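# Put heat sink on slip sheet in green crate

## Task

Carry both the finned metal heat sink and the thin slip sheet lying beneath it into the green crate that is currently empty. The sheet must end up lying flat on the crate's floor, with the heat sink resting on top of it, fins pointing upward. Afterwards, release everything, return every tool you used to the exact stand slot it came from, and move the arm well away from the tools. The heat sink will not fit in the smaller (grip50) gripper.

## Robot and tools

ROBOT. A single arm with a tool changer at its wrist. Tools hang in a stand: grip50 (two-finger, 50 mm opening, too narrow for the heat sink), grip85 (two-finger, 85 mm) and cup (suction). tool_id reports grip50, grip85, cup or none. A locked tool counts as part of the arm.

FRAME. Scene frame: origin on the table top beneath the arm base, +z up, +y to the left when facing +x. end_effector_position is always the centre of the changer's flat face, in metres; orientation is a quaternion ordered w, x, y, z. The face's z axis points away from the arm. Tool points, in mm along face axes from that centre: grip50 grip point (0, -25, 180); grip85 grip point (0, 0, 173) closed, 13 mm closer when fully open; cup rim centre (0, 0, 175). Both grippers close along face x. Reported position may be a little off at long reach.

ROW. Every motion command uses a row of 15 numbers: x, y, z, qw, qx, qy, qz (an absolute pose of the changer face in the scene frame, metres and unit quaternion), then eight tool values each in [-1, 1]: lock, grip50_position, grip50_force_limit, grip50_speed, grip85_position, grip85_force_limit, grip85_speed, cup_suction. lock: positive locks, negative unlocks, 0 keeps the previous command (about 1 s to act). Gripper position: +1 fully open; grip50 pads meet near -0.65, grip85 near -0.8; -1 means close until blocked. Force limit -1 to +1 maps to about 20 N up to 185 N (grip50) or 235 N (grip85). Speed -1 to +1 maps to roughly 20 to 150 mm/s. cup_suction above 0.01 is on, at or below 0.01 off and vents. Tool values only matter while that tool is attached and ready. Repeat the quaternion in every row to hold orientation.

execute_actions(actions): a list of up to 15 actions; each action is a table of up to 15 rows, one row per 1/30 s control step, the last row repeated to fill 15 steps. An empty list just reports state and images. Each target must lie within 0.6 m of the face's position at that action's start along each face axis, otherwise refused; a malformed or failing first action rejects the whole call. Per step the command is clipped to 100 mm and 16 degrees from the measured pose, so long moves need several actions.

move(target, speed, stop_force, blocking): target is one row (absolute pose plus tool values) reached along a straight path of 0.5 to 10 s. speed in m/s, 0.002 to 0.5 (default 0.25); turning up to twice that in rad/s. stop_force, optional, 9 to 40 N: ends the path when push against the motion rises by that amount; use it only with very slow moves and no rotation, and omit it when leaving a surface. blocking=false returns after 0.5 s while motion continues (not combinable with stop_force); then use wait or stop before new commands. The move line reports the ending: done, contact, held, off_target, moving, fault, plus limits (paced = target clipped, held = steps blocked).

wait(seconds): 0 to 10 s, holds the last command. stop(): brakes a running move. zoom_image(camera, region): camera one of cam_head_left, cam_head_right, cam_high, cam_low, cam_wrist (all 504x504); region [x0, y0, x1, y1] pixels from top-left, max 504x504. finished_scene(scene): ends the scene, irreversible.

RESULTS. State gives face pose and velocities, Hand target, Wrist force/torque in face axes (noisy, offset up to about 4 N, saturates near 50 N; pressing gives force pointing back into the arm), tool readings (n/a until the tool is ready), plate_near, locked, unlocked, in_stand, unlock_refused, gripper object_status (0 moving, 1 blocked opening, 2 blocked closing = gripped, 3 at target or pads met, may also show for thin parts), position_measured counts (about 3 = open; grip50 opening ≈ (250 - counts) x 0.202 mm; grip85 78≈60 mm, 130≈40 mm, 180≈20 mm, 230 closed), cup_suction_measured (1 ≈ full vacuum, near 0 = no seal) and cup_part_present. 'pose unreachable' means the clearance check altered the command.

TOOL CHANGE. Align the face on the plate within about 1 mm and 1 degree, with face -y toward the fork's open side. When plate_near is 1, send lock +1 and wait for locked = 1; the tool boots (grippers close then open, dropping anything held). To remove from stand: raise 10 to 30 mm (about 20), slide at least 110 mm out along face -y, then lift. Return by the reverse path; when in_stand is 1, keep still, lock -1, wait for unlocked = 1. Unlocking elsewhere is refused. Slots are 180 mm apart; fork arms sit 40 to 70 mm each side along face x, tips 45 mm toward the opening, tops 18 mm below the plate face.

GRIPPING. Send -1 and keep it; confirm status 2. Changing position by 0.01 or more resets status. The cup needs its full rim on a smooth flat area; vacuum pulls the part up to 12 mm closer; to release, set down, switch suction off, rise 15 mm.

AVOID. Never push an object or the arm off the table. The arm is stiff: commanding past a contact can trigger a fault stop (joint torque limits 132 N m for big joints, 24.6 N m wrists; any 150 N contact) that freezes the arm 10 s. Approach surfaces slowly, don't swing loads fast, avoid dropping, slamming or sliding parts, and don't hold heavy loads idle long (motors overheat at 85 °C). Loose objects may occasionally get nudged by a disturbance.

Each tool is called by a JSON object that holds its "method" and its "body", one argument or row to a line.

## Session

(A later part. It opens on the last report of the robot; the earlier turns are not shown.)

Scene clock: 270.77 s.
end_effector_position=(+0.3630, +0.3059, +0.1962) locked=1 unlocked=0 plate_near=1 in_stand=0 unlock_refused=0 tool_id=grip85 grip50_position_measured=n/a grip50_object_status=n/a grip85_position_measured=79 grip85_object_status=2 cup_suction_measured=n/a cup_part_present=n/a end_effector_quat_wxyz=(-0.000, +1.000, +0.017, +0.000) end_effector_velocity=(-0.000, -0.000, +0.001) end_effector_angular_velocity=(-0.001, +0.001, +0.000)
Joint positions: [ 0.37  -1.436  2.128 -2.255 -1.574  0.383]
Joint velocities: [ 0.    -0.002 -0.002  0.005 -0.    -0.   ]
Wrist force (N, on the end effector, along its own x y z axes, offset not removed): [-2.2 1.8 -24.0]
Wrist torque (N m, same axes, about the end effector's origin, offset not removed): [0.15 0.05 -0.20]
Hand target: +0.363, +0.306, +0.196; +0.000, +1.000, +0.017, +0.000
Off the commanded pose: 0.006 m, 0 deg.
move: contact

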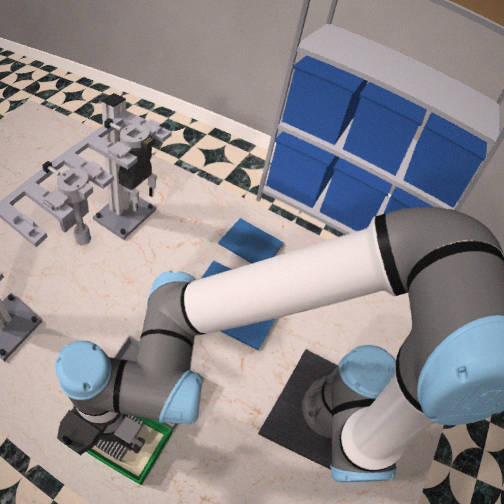

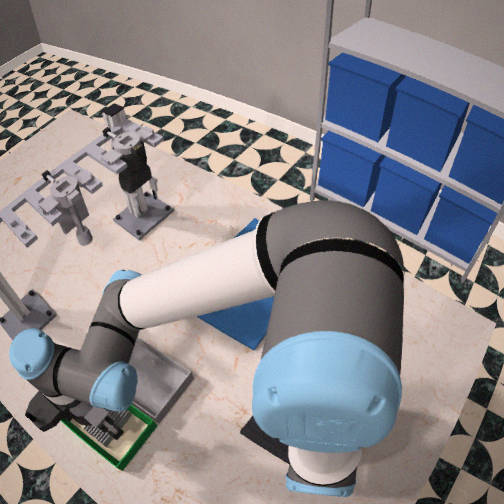

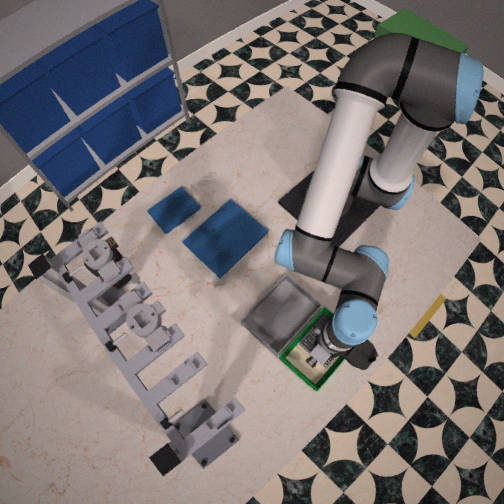

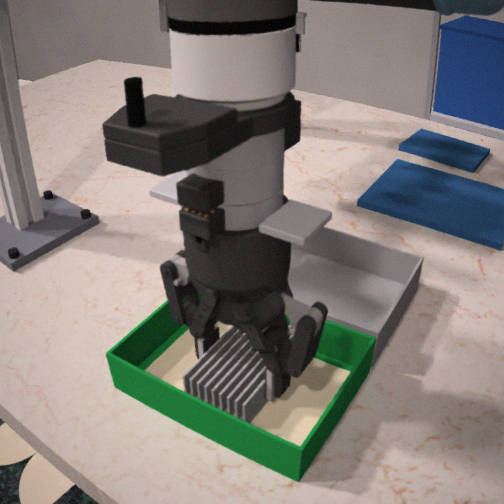

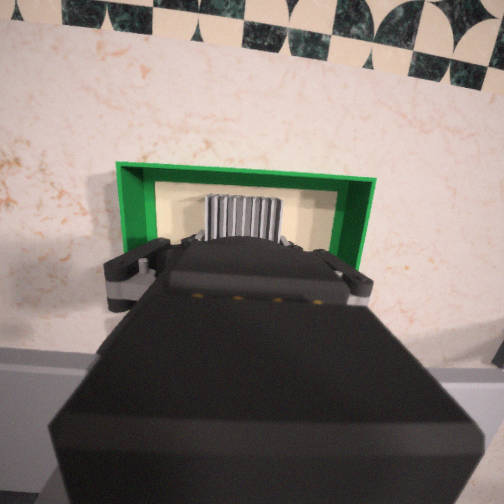

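{"method": "move", "body": {
  "target": [0.363,0.306,0.1965,0,0.9998,0.0175,0,0,0,0,0,0.7,-0.6,-0.6,0],
  "speed": 0.01
}}

{"method": "move", "body": {
  "target": [0.363,0.306,0.25,0,0.9998,0.0175,0,0,0,0,0,0.7,-0.6,-0.6,0],
  "speed": 0.08
}}

{"method": "move", "body": {
  "target": [0.5003,0.2172,0.38,0,0.729,0.6845,0,0,0,0,0,0.7,-0.6,-0.6,0],
  "speed": 0.3
}}

{"method": "move", "body": {
  "target": [0.65,0.2078,0.38,0,0.729,0.6845,0,0,0,0,0,0.7,-0.6,-0.6,0],
  "speed": 0.1,
  "stop_force": 25
}}

{"method": "move", "body": {
  "target": [0.65,0.2078,0.3599,0,0.729,0.6845,0,0,0,0,0,0.7,-0.6,-0.6,0],
  "speed": 0.012,
  "stop_force": 30
}}

Scene clock: 276.87 s.
end_effector_position=(+0.3630, +0.3060, +0.1965) locked=1 unlocked=0 plate_near=1 in_stand=0 unlock_refused=0 tool_id=grip85 grip50_position_measured=n/a grip50_object_status=n/a grip85_position_measured=41 grip85_object_status=3 cup_suction_measured=n/a cup_part_present=n/a end_effector_quat_wxyz=(-0.000, +1.000, +0.018, +0.000) end_effector_velocity=(-0.000, +0.000, -0.000) end_effector_angular_velocity=(-0.001, +0.001, +0.000)
Joint positions: [ 0.37  -1.436  2.128 -2.254 -1.574  0.383]
Joint velocities: [ 0.    -0.    -0.     0.001 -0.     0.   ]
Wrist force (N, on the end effector, along its own x y z axes, offset not removed): [-1.3 0.9 -1.7]
Wrist torque (N m, same axes, about the end effector's origin, offset not removed): [0.08 0.02 -0.23]
Hand target: +0.363, +0.306, +0.196; +0.000, +1.000, +0.018, +0.000
Off the commanded pose: 0.000 m, 0 deg.
move: done

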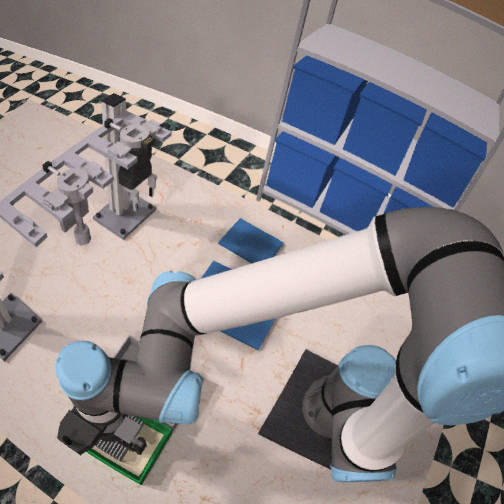

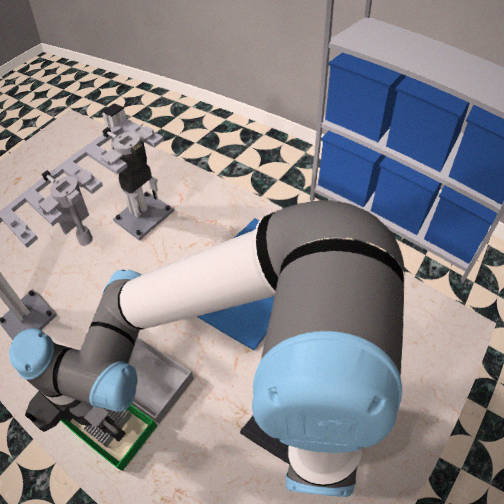

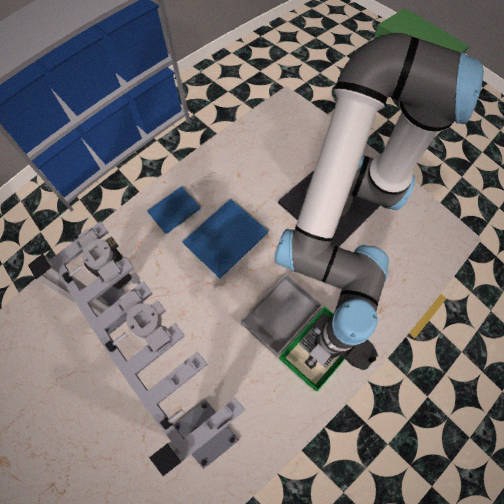

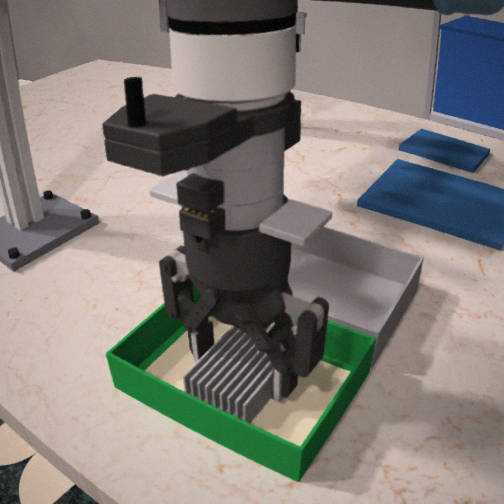

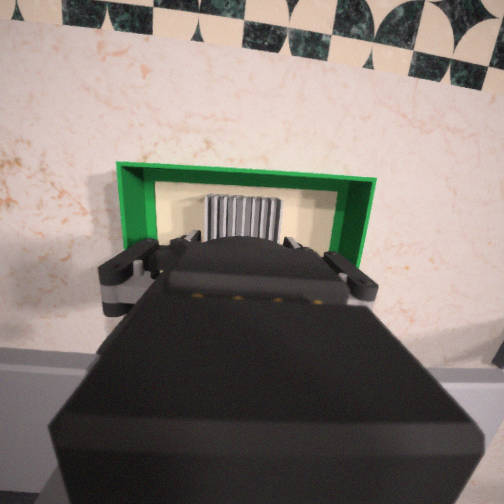

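Scene clock: 278.00 s.
end_effector_position=(+0.3631, +0.3061, +0.2498) locked=1 unlocked=0 plate_near=1 in_stand=0 unlock_refused=0 tool_id=grip85 grip50_position_measured=n/a grip50_object_status=n/a grip85_position_measured=41 grip85_object_status=3 cup_suction_measured=n/a cup_part_present=n/a end_effector_quat_wxyz=(-0.000, +1.000, +0.018, +0.000) end_effector_velocity=(+0.000, +0.000, +0.002) end_effector_angular_velocity=(+0.000, +0.000, +0.000)
Joint positions: [ 0.371 -1.518  2.054 -2.098 -1.574  0.384]
Joint velocities: [-0.    -0.002 -0.003  0.005  0.    -0.   ]
Wrist force (N, on the end effector, along its own x y z axes, offset not removed): [1.4 -0.2 -2.2]
Wrist torque (N m, same axes, about the end effector's origin, offset not removed): [0.09 -0.04 -0.21]
Hand target: +0.363, +0.306, +0.250; -0.000, +1.000, +0.018, +0.000
Off the commanded pose: 0.000 m, 0 deg.
move: done

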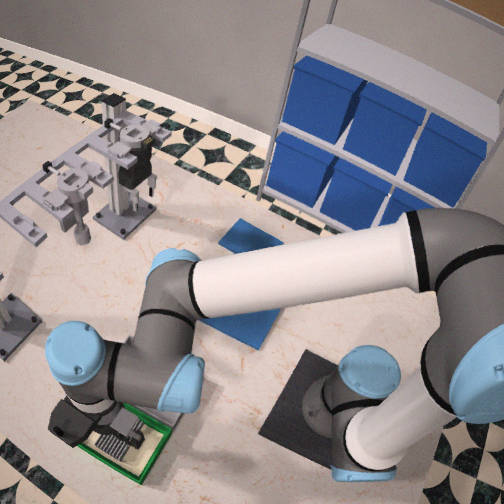

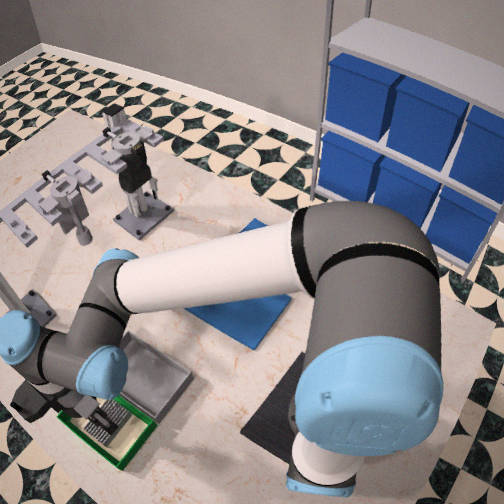

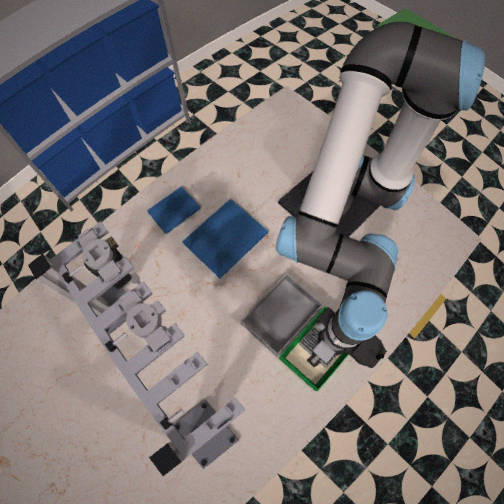

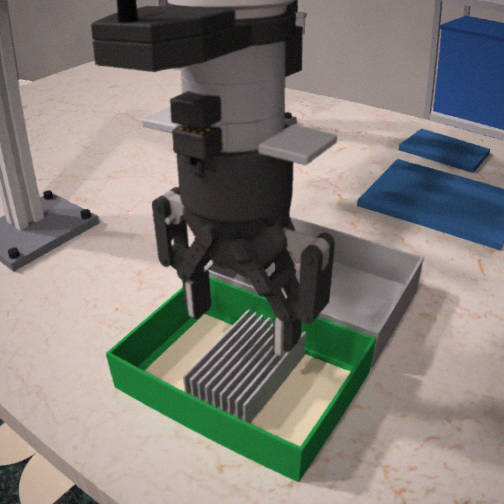

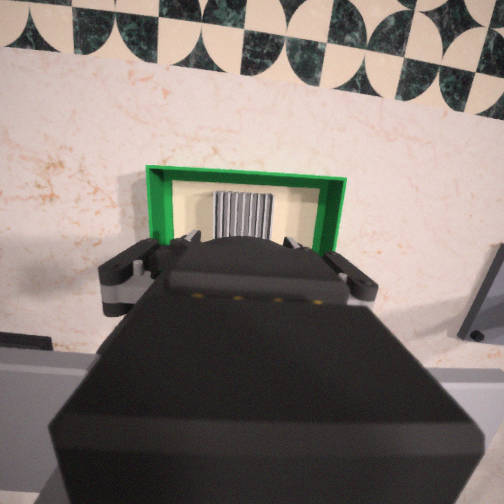

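Scene clock: 281.00 s.
end_effector_position=(+0.5004, +0.2173, +0.3798) locked=1 unlocked=0 plate_near=1 in_stand=0 unlock_refused=0 tool_id=grip85 grip50_position_measured=n/a grip50_object_status=n/a grip85_position_measured=41 grip85_object_status=3 cup_suction_measured=n/a cup_part_present=n/a end_effector_quat_wxyz=(-0.000, +0.729, +0.684, +0.000) end_effector_velocity=(+0.001, -0.001, +0.001) end_effector_angular_velocity=(-0.000, +0.001, +0.011)
Joint positions: [ 0.12  -1.459  1.634 -1.739 -1.576 -1.339]
Joint velocities: [-0.001  0.001 -0.004  0.004 -0.    -0.012]
Wrist force (N, on the end effector, along its own x y z axes, offset not removed): [0.4 0.3 -1.4]
Wrist torque (N m, same axes, about the end effector's origin, offset not removed): [0.07 -0.03 -0.06]
Hand target: +0.501, +0.217, +0.380; -0.000, +0.729, +0.685, +0.000
Off the commanded pose: 0.000 m, 0 deg.
move: done

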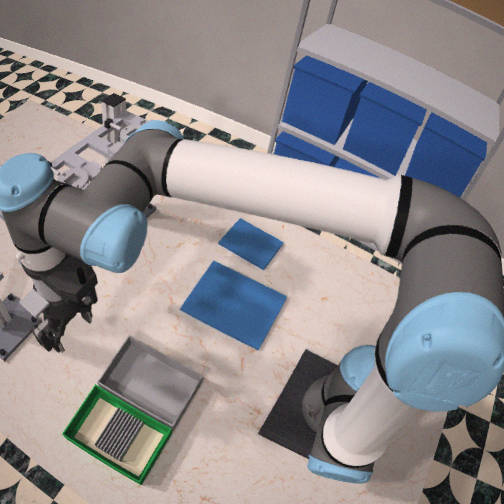

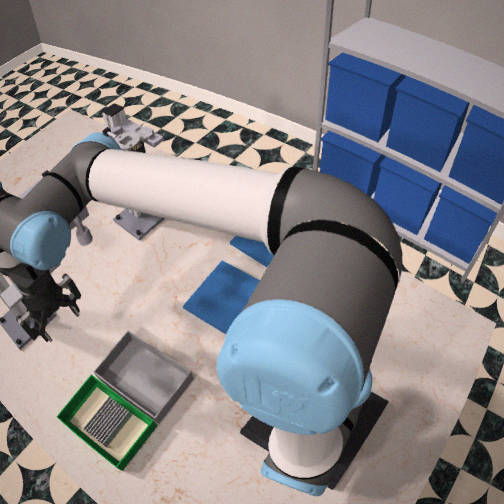

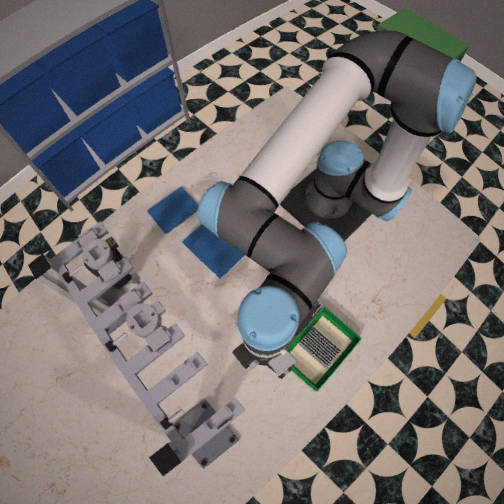

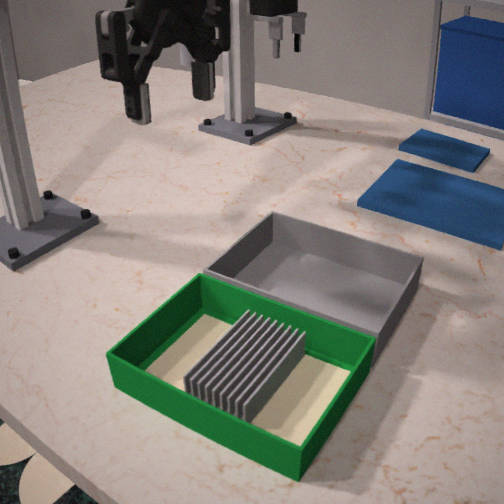

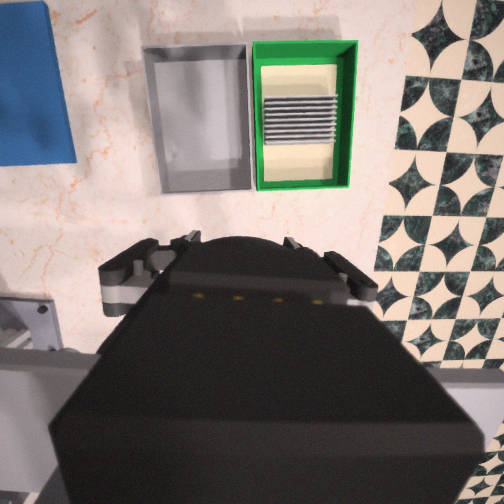

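Scene clock: 283.00 s.
end_effector_position=(+0.6499, +0.2078, +0.3799) locked=1 unlocked=0 plate_near=1 in_stand=0 unlock_refused=0 tool_id=grip85 grip50_position_measured=n/a grip50_object_status=n/a grip85_position_measured=41 grip85_object_status=3 cup_suction_measured=n/a cup_part_present=n/a end_effector_quat_wxyz=(-0.000, +0.729, +0.685, +0.000) end_effector_velocity=(+0.002, -0.000, +0.000) end_effector_angular_velocity=(-0.001, +0.000, -0.000)
Joint positions: [ 0.069 -1.127  1.205 -1.642 -1.576 -1.391]
Joint velocities: [-0.     0.004 -0.007  0.003 -0.001  0.   ]
Wrist force (N, on the end effector, along its own x y z axes, offset not removed): [-0.8 1.3 -0.5]
Wrist torque (N m, same axes, about the end effector's origin, offset not removed): [0.07 0.21 -0.26]
Hand target: +0.650, +0.208, +0.380; -0.000, +0.729, +0.685, +0.000
Off the commanded pose: 0.000 m, 0 deg.
move: done

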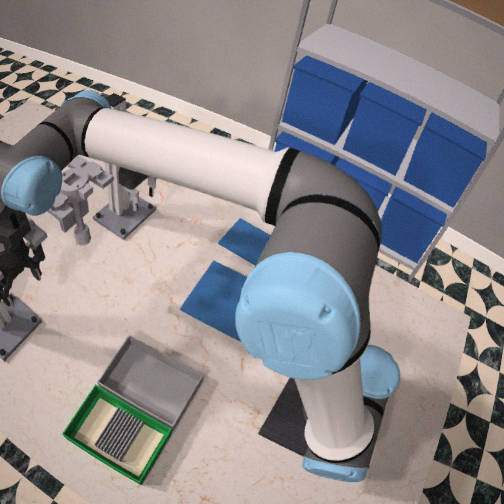

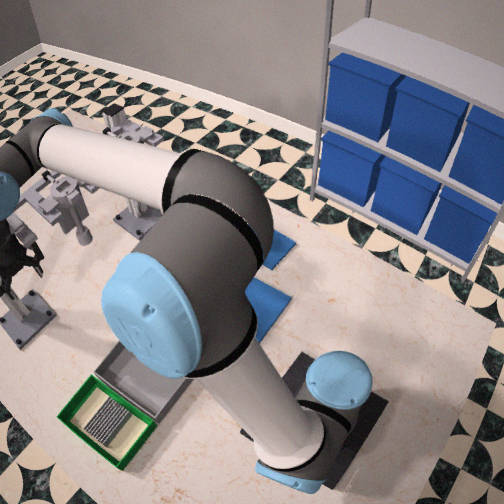

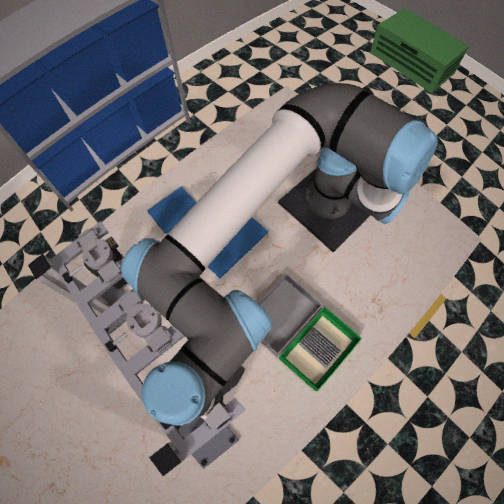

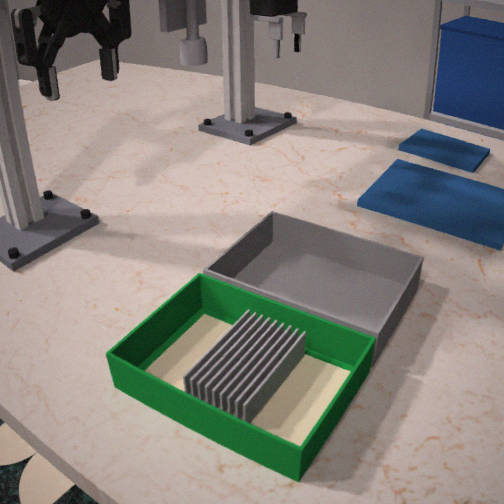

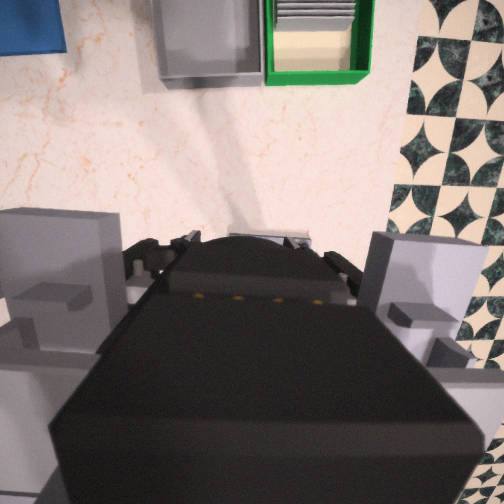

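Scene clock: 284.90 s.
end_effector_position=(+0.6500, +0.2078, +0.3601) locked=1 unlocked=0 plate_near=1 in_stand=1 unlock_refused=0 tool_id=grip85 grip50_position_measured=n/a grip50_object_status=n/a grip85_position_measured=41 grip85_object_status=3 cup_suction_measured=n/a cup_part_present=n/a end_effector_quat_wxyz=(-0.000, +0.729, +0.685, -0.000) end_effector_velocity=(+0.000, +0.000, -0.002) end_effector_angular_velocity=(+0.000, -0.000, -0.001)
Joint positions: [ 0.069 -1.122  1.248 -1.69  -1.576 -1.391]
Joint velocities: [-0.     0.001  0.005 -0.006  0.     0.001]
Wrist force (N, on the end effector, along its own x y z axes, offset not removed): [1.1 1.3 -2.7]
Wrist torque (N m, same axes, about the end effector's origin, offset not removed): [0.07 -0.05 -0.25]
Hand target: +0.650, +0.208, +0.360; -0.000, +0.729, +0.685, -0.000
Off the commanded pose: 0.000 m, 0 deg.
move: done

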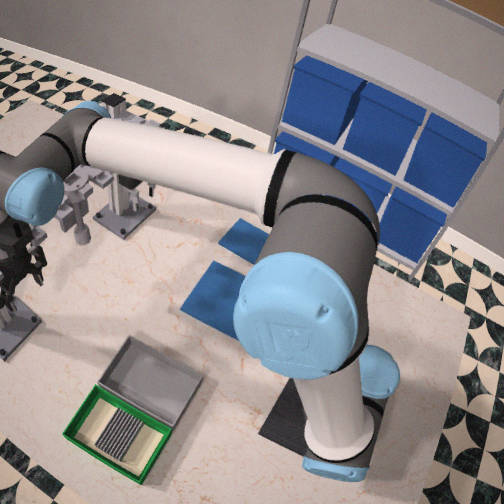

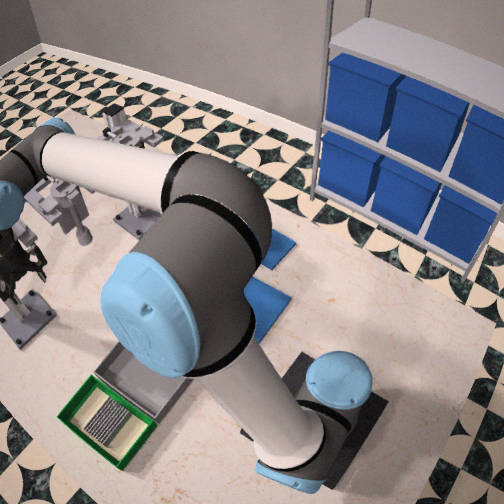

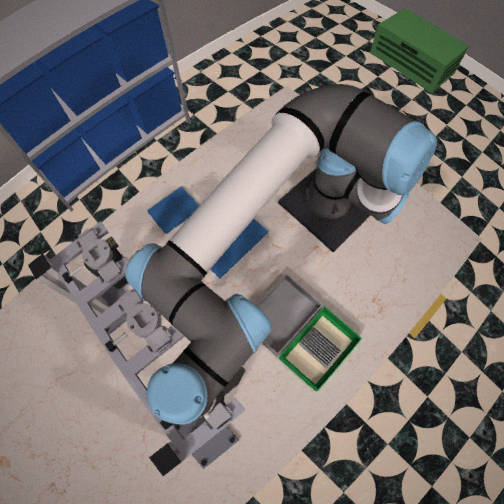

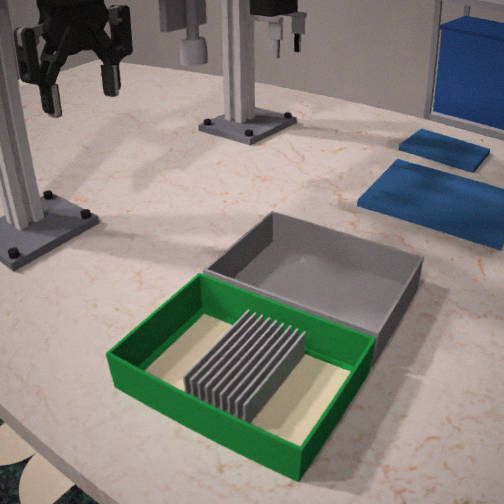

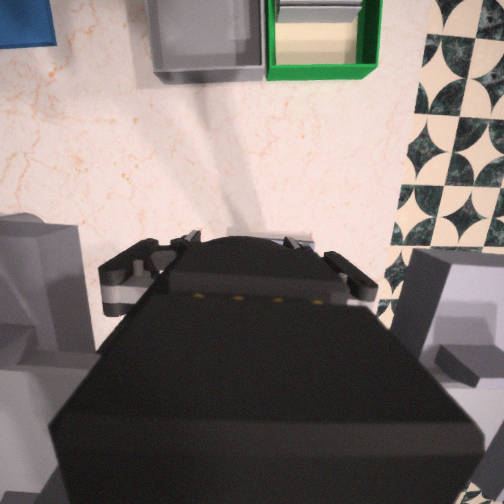

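{"method": "execute_actions", "body": {
  "actions": [
    [[0.65,0.2078,0.3598,0,0.729,0.6845,0,-1,0,0,0,0.7,-0.6,-0.6,0]],
    [[0.65,0.2078,0.3598,0,0.729,0.6845,0,-1,0,0,0,0.7,-0.6,-0.6,0]],
    [[0.65,0.2078,0.3598,0,0.729,0.6845,0,-1,0,0,0,0.7,-0.6,-0.6,0]]
  ]
}}

{"method": "move", "body": {
  "target": [0.65,0.2078,0.385,0,0.729,0.6845,0,0,0,0,0,0.7,-0.6,-0.6,0],
  "speed": 0.04
}}

Scene clock: 291.60 s.
end_effector_position=(+0.6500, +0.2078, +0.3598) locked=0 unlocked=1 plate_near=1 in_stand=1 unlock_refused=0 tool_id=none grip50_position_measured=n/a grip50_object_status=n/a grip85_position_measured=n/a grip85_object_status=n/a cup_suction_measured=n/a cup_part_present=n/a end_effector_quat_wxyz=(-0.000, +0.729, +0.685, -0.000) end_effector_velocity=(+0.000, -0.000, -0.000) end_effector_angular_velocity=(-0.000, +0.001, +0.000)
Joint positions: [ 0.069 -1.122  1.249 -1.691 -1.576 -1.391]
Joint velocities: [ 0.  0.  0.  0. -0. -0.]
Wrist force (N, on the end effector, along its own x y z axes, offset not removed): [-0.9 -2.6 -4.0]
Wrist torque (N m, same axes, about the end effector's origin, offset not removed): [-0.20 0.12 -0.19]
Hand target: +0.650, +0.208, +0.360; +0.000, +0.729, +0.685, +0.000
Off the commanded pose: 0.000 m, 0 deg.

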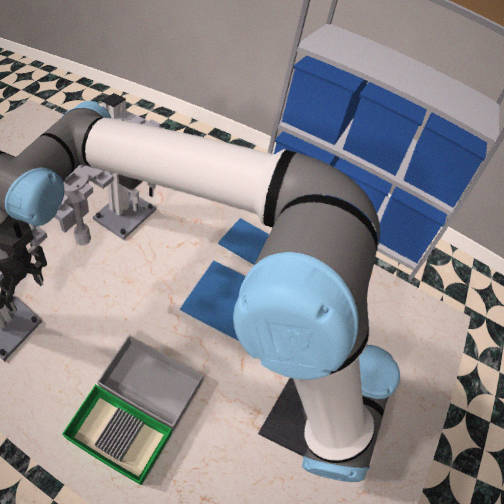

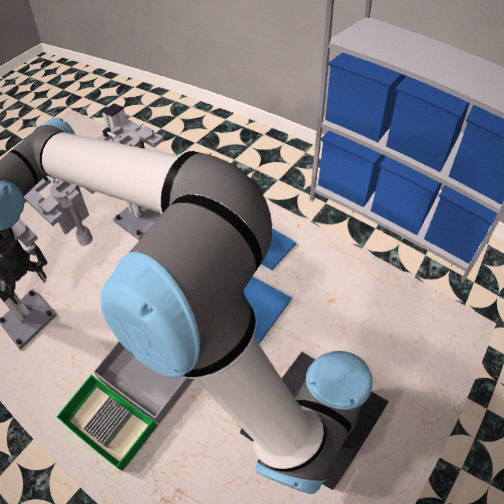

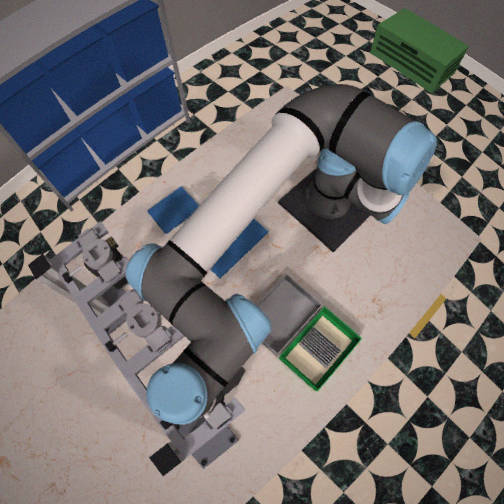

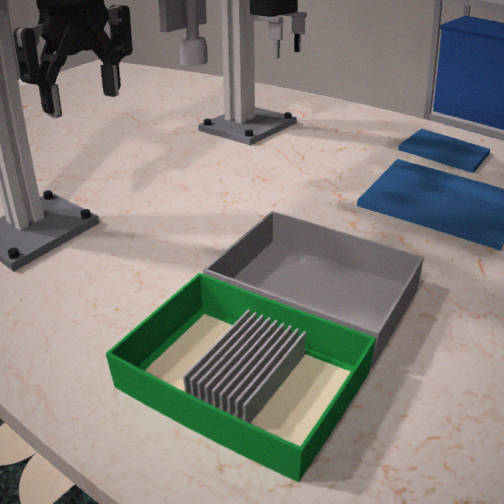

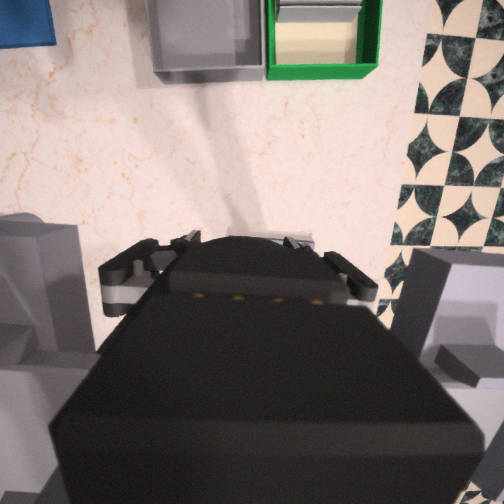

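Scene clock: 292.60 s.
end_effector_position=(+0.6501, +0.2078, +0.3848) locked=0 unlocked=1 plate_near=0 in_stand=0 unlock_refused=0 tool_id=none grip50_position_measured=n/a grip50_object_status=n/a grip85_position_measured=n/a grip85_object_status=n/a cup_suction_measured=n/a cup_part_present=n/a end_effector_quat_wxyz=(+0.000, +0.729, +0.684, +0.000) end_effector_velocity=(+0.000, +0.000, +0.002) end_effector_angular_velocity=(-0.001, +0.000, +0.000)
Joint positions: [ 0.069 -1.127  1.193 -1.63  -1.576 -1.391]
Joint velocities: [ 0.    -0.    -0.005  0.005 -0.001  0.   ]
Wrist force (N, on the end effector, along its own x y z axes, offset not removed): [-2.1 2.1 -1.3]
Wrist torque (N m, same axes, about the end effector's origin, offset not removed): [0.06 0.09 -0.17]
Hand target: +0.650, +0.208, +0.385; +0.000, +0.729, +0.685, +0.000
Off the commanded pose: 0.000 m, 0 deg.
move: done

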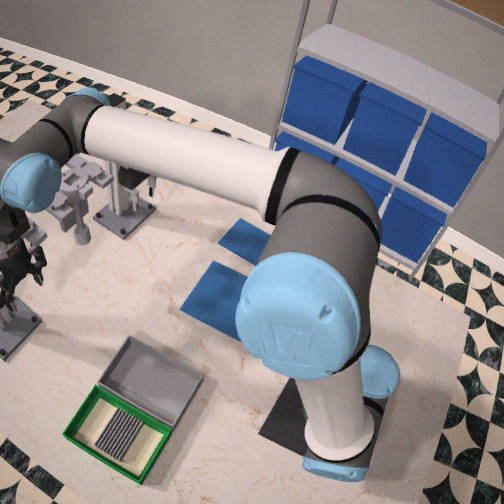

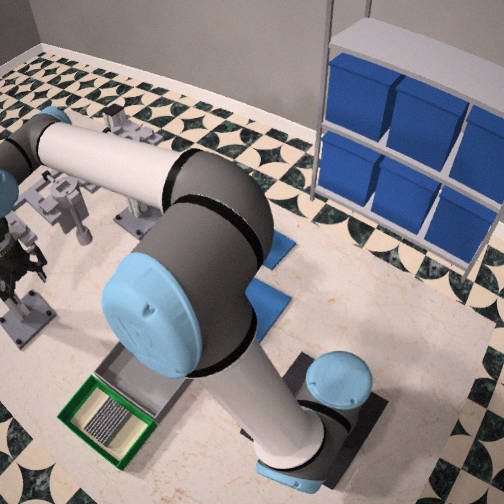

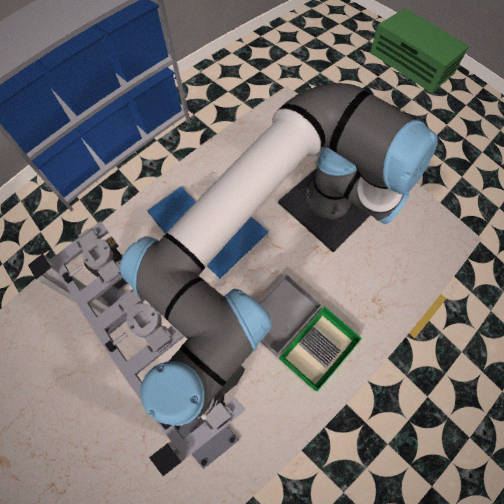

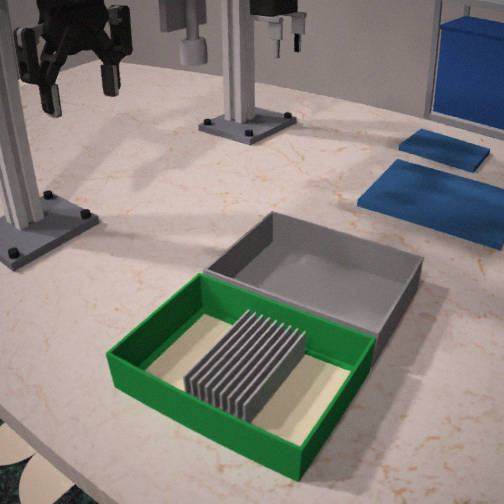

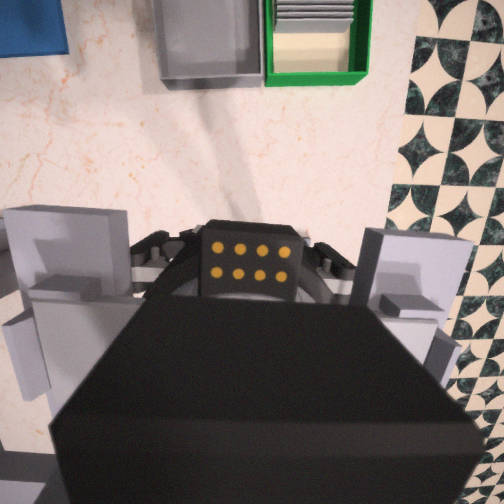

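{"method": "move", "body": {
  "target": [0.40,0.1,0.47,0,0.729,0.6845,0,0,0,0,0,0.7,-0.6,-0.6,0],
  "speed": 0.25
}}

{"method": "finished_scene", "body": {
  "scene": 2
}}

Scene clock: 297.60 s.
end_effector_position=(+0.4003, +0.1002, +0.4701) locked=0 unlocked=1 plate_near=0 in_stand=0 unlock_refused=0 tool_id=none grip50_position_measured=n/a grip50_object_status=n/a grip85_position_measured=n/a grip85_object_status=n/a cup_suction_measured=n/a cup_part_present=n/a end_effector_quat_wxyz=(-0.000, +0.729, +0.685, +0.000) end_effector_velocity=(-0.002, -0.001, +0.001) end_effector_angular_velocity=(+0.000, +0.001, +0.000)
Joint positions: [-0.121 -1.797  1.717 -1.485 -1.577 -1.581]
Joint velocities: [-0.003 -0.005  0.002  0.003  0.    -0.004]
Wrist force (N, on the end effector, along its own x y z axes, offset not removed): [0.4 0.2 -0.9]
Wrist torque (N m, same axes, about the end effector's origin, offset not removed): [0.06 -0.08 -0.17]
Hand target: +0.400, +0.100, +0.470; -0.000, +0.729, +0.685, +0.000
Off the commanded pose: 0.000 m, 0 deg.
move: done

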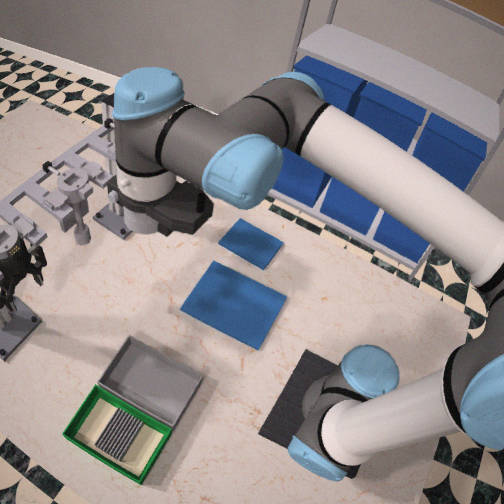

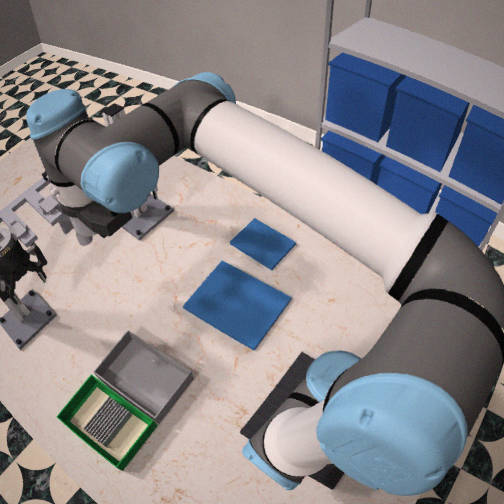

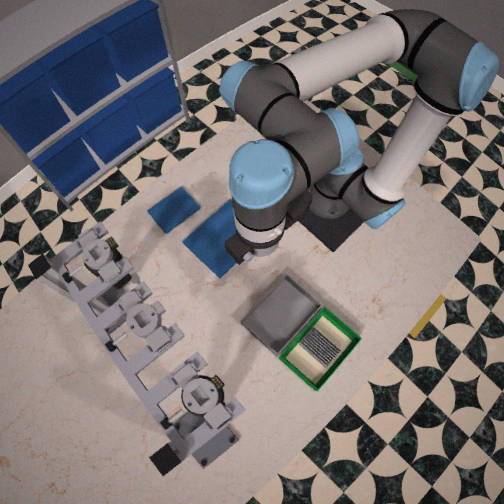

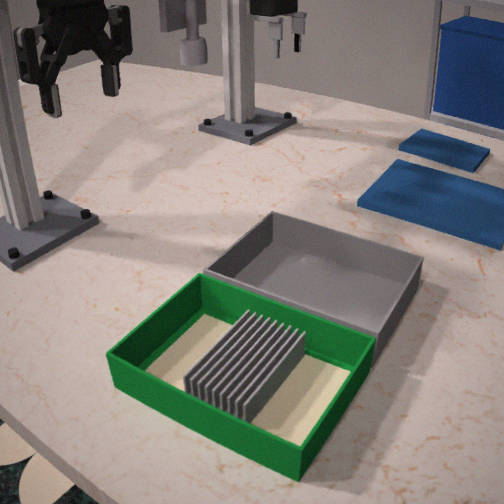

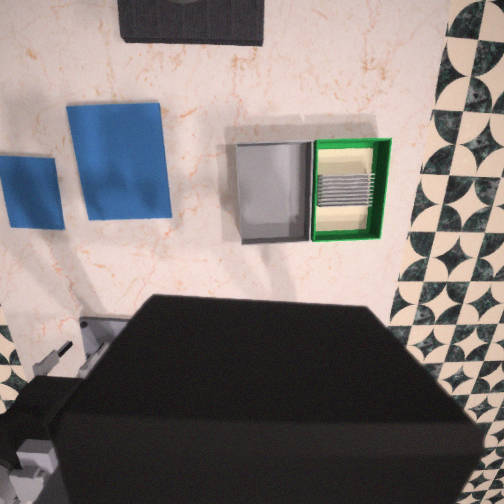

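The scene is finished: the task was done.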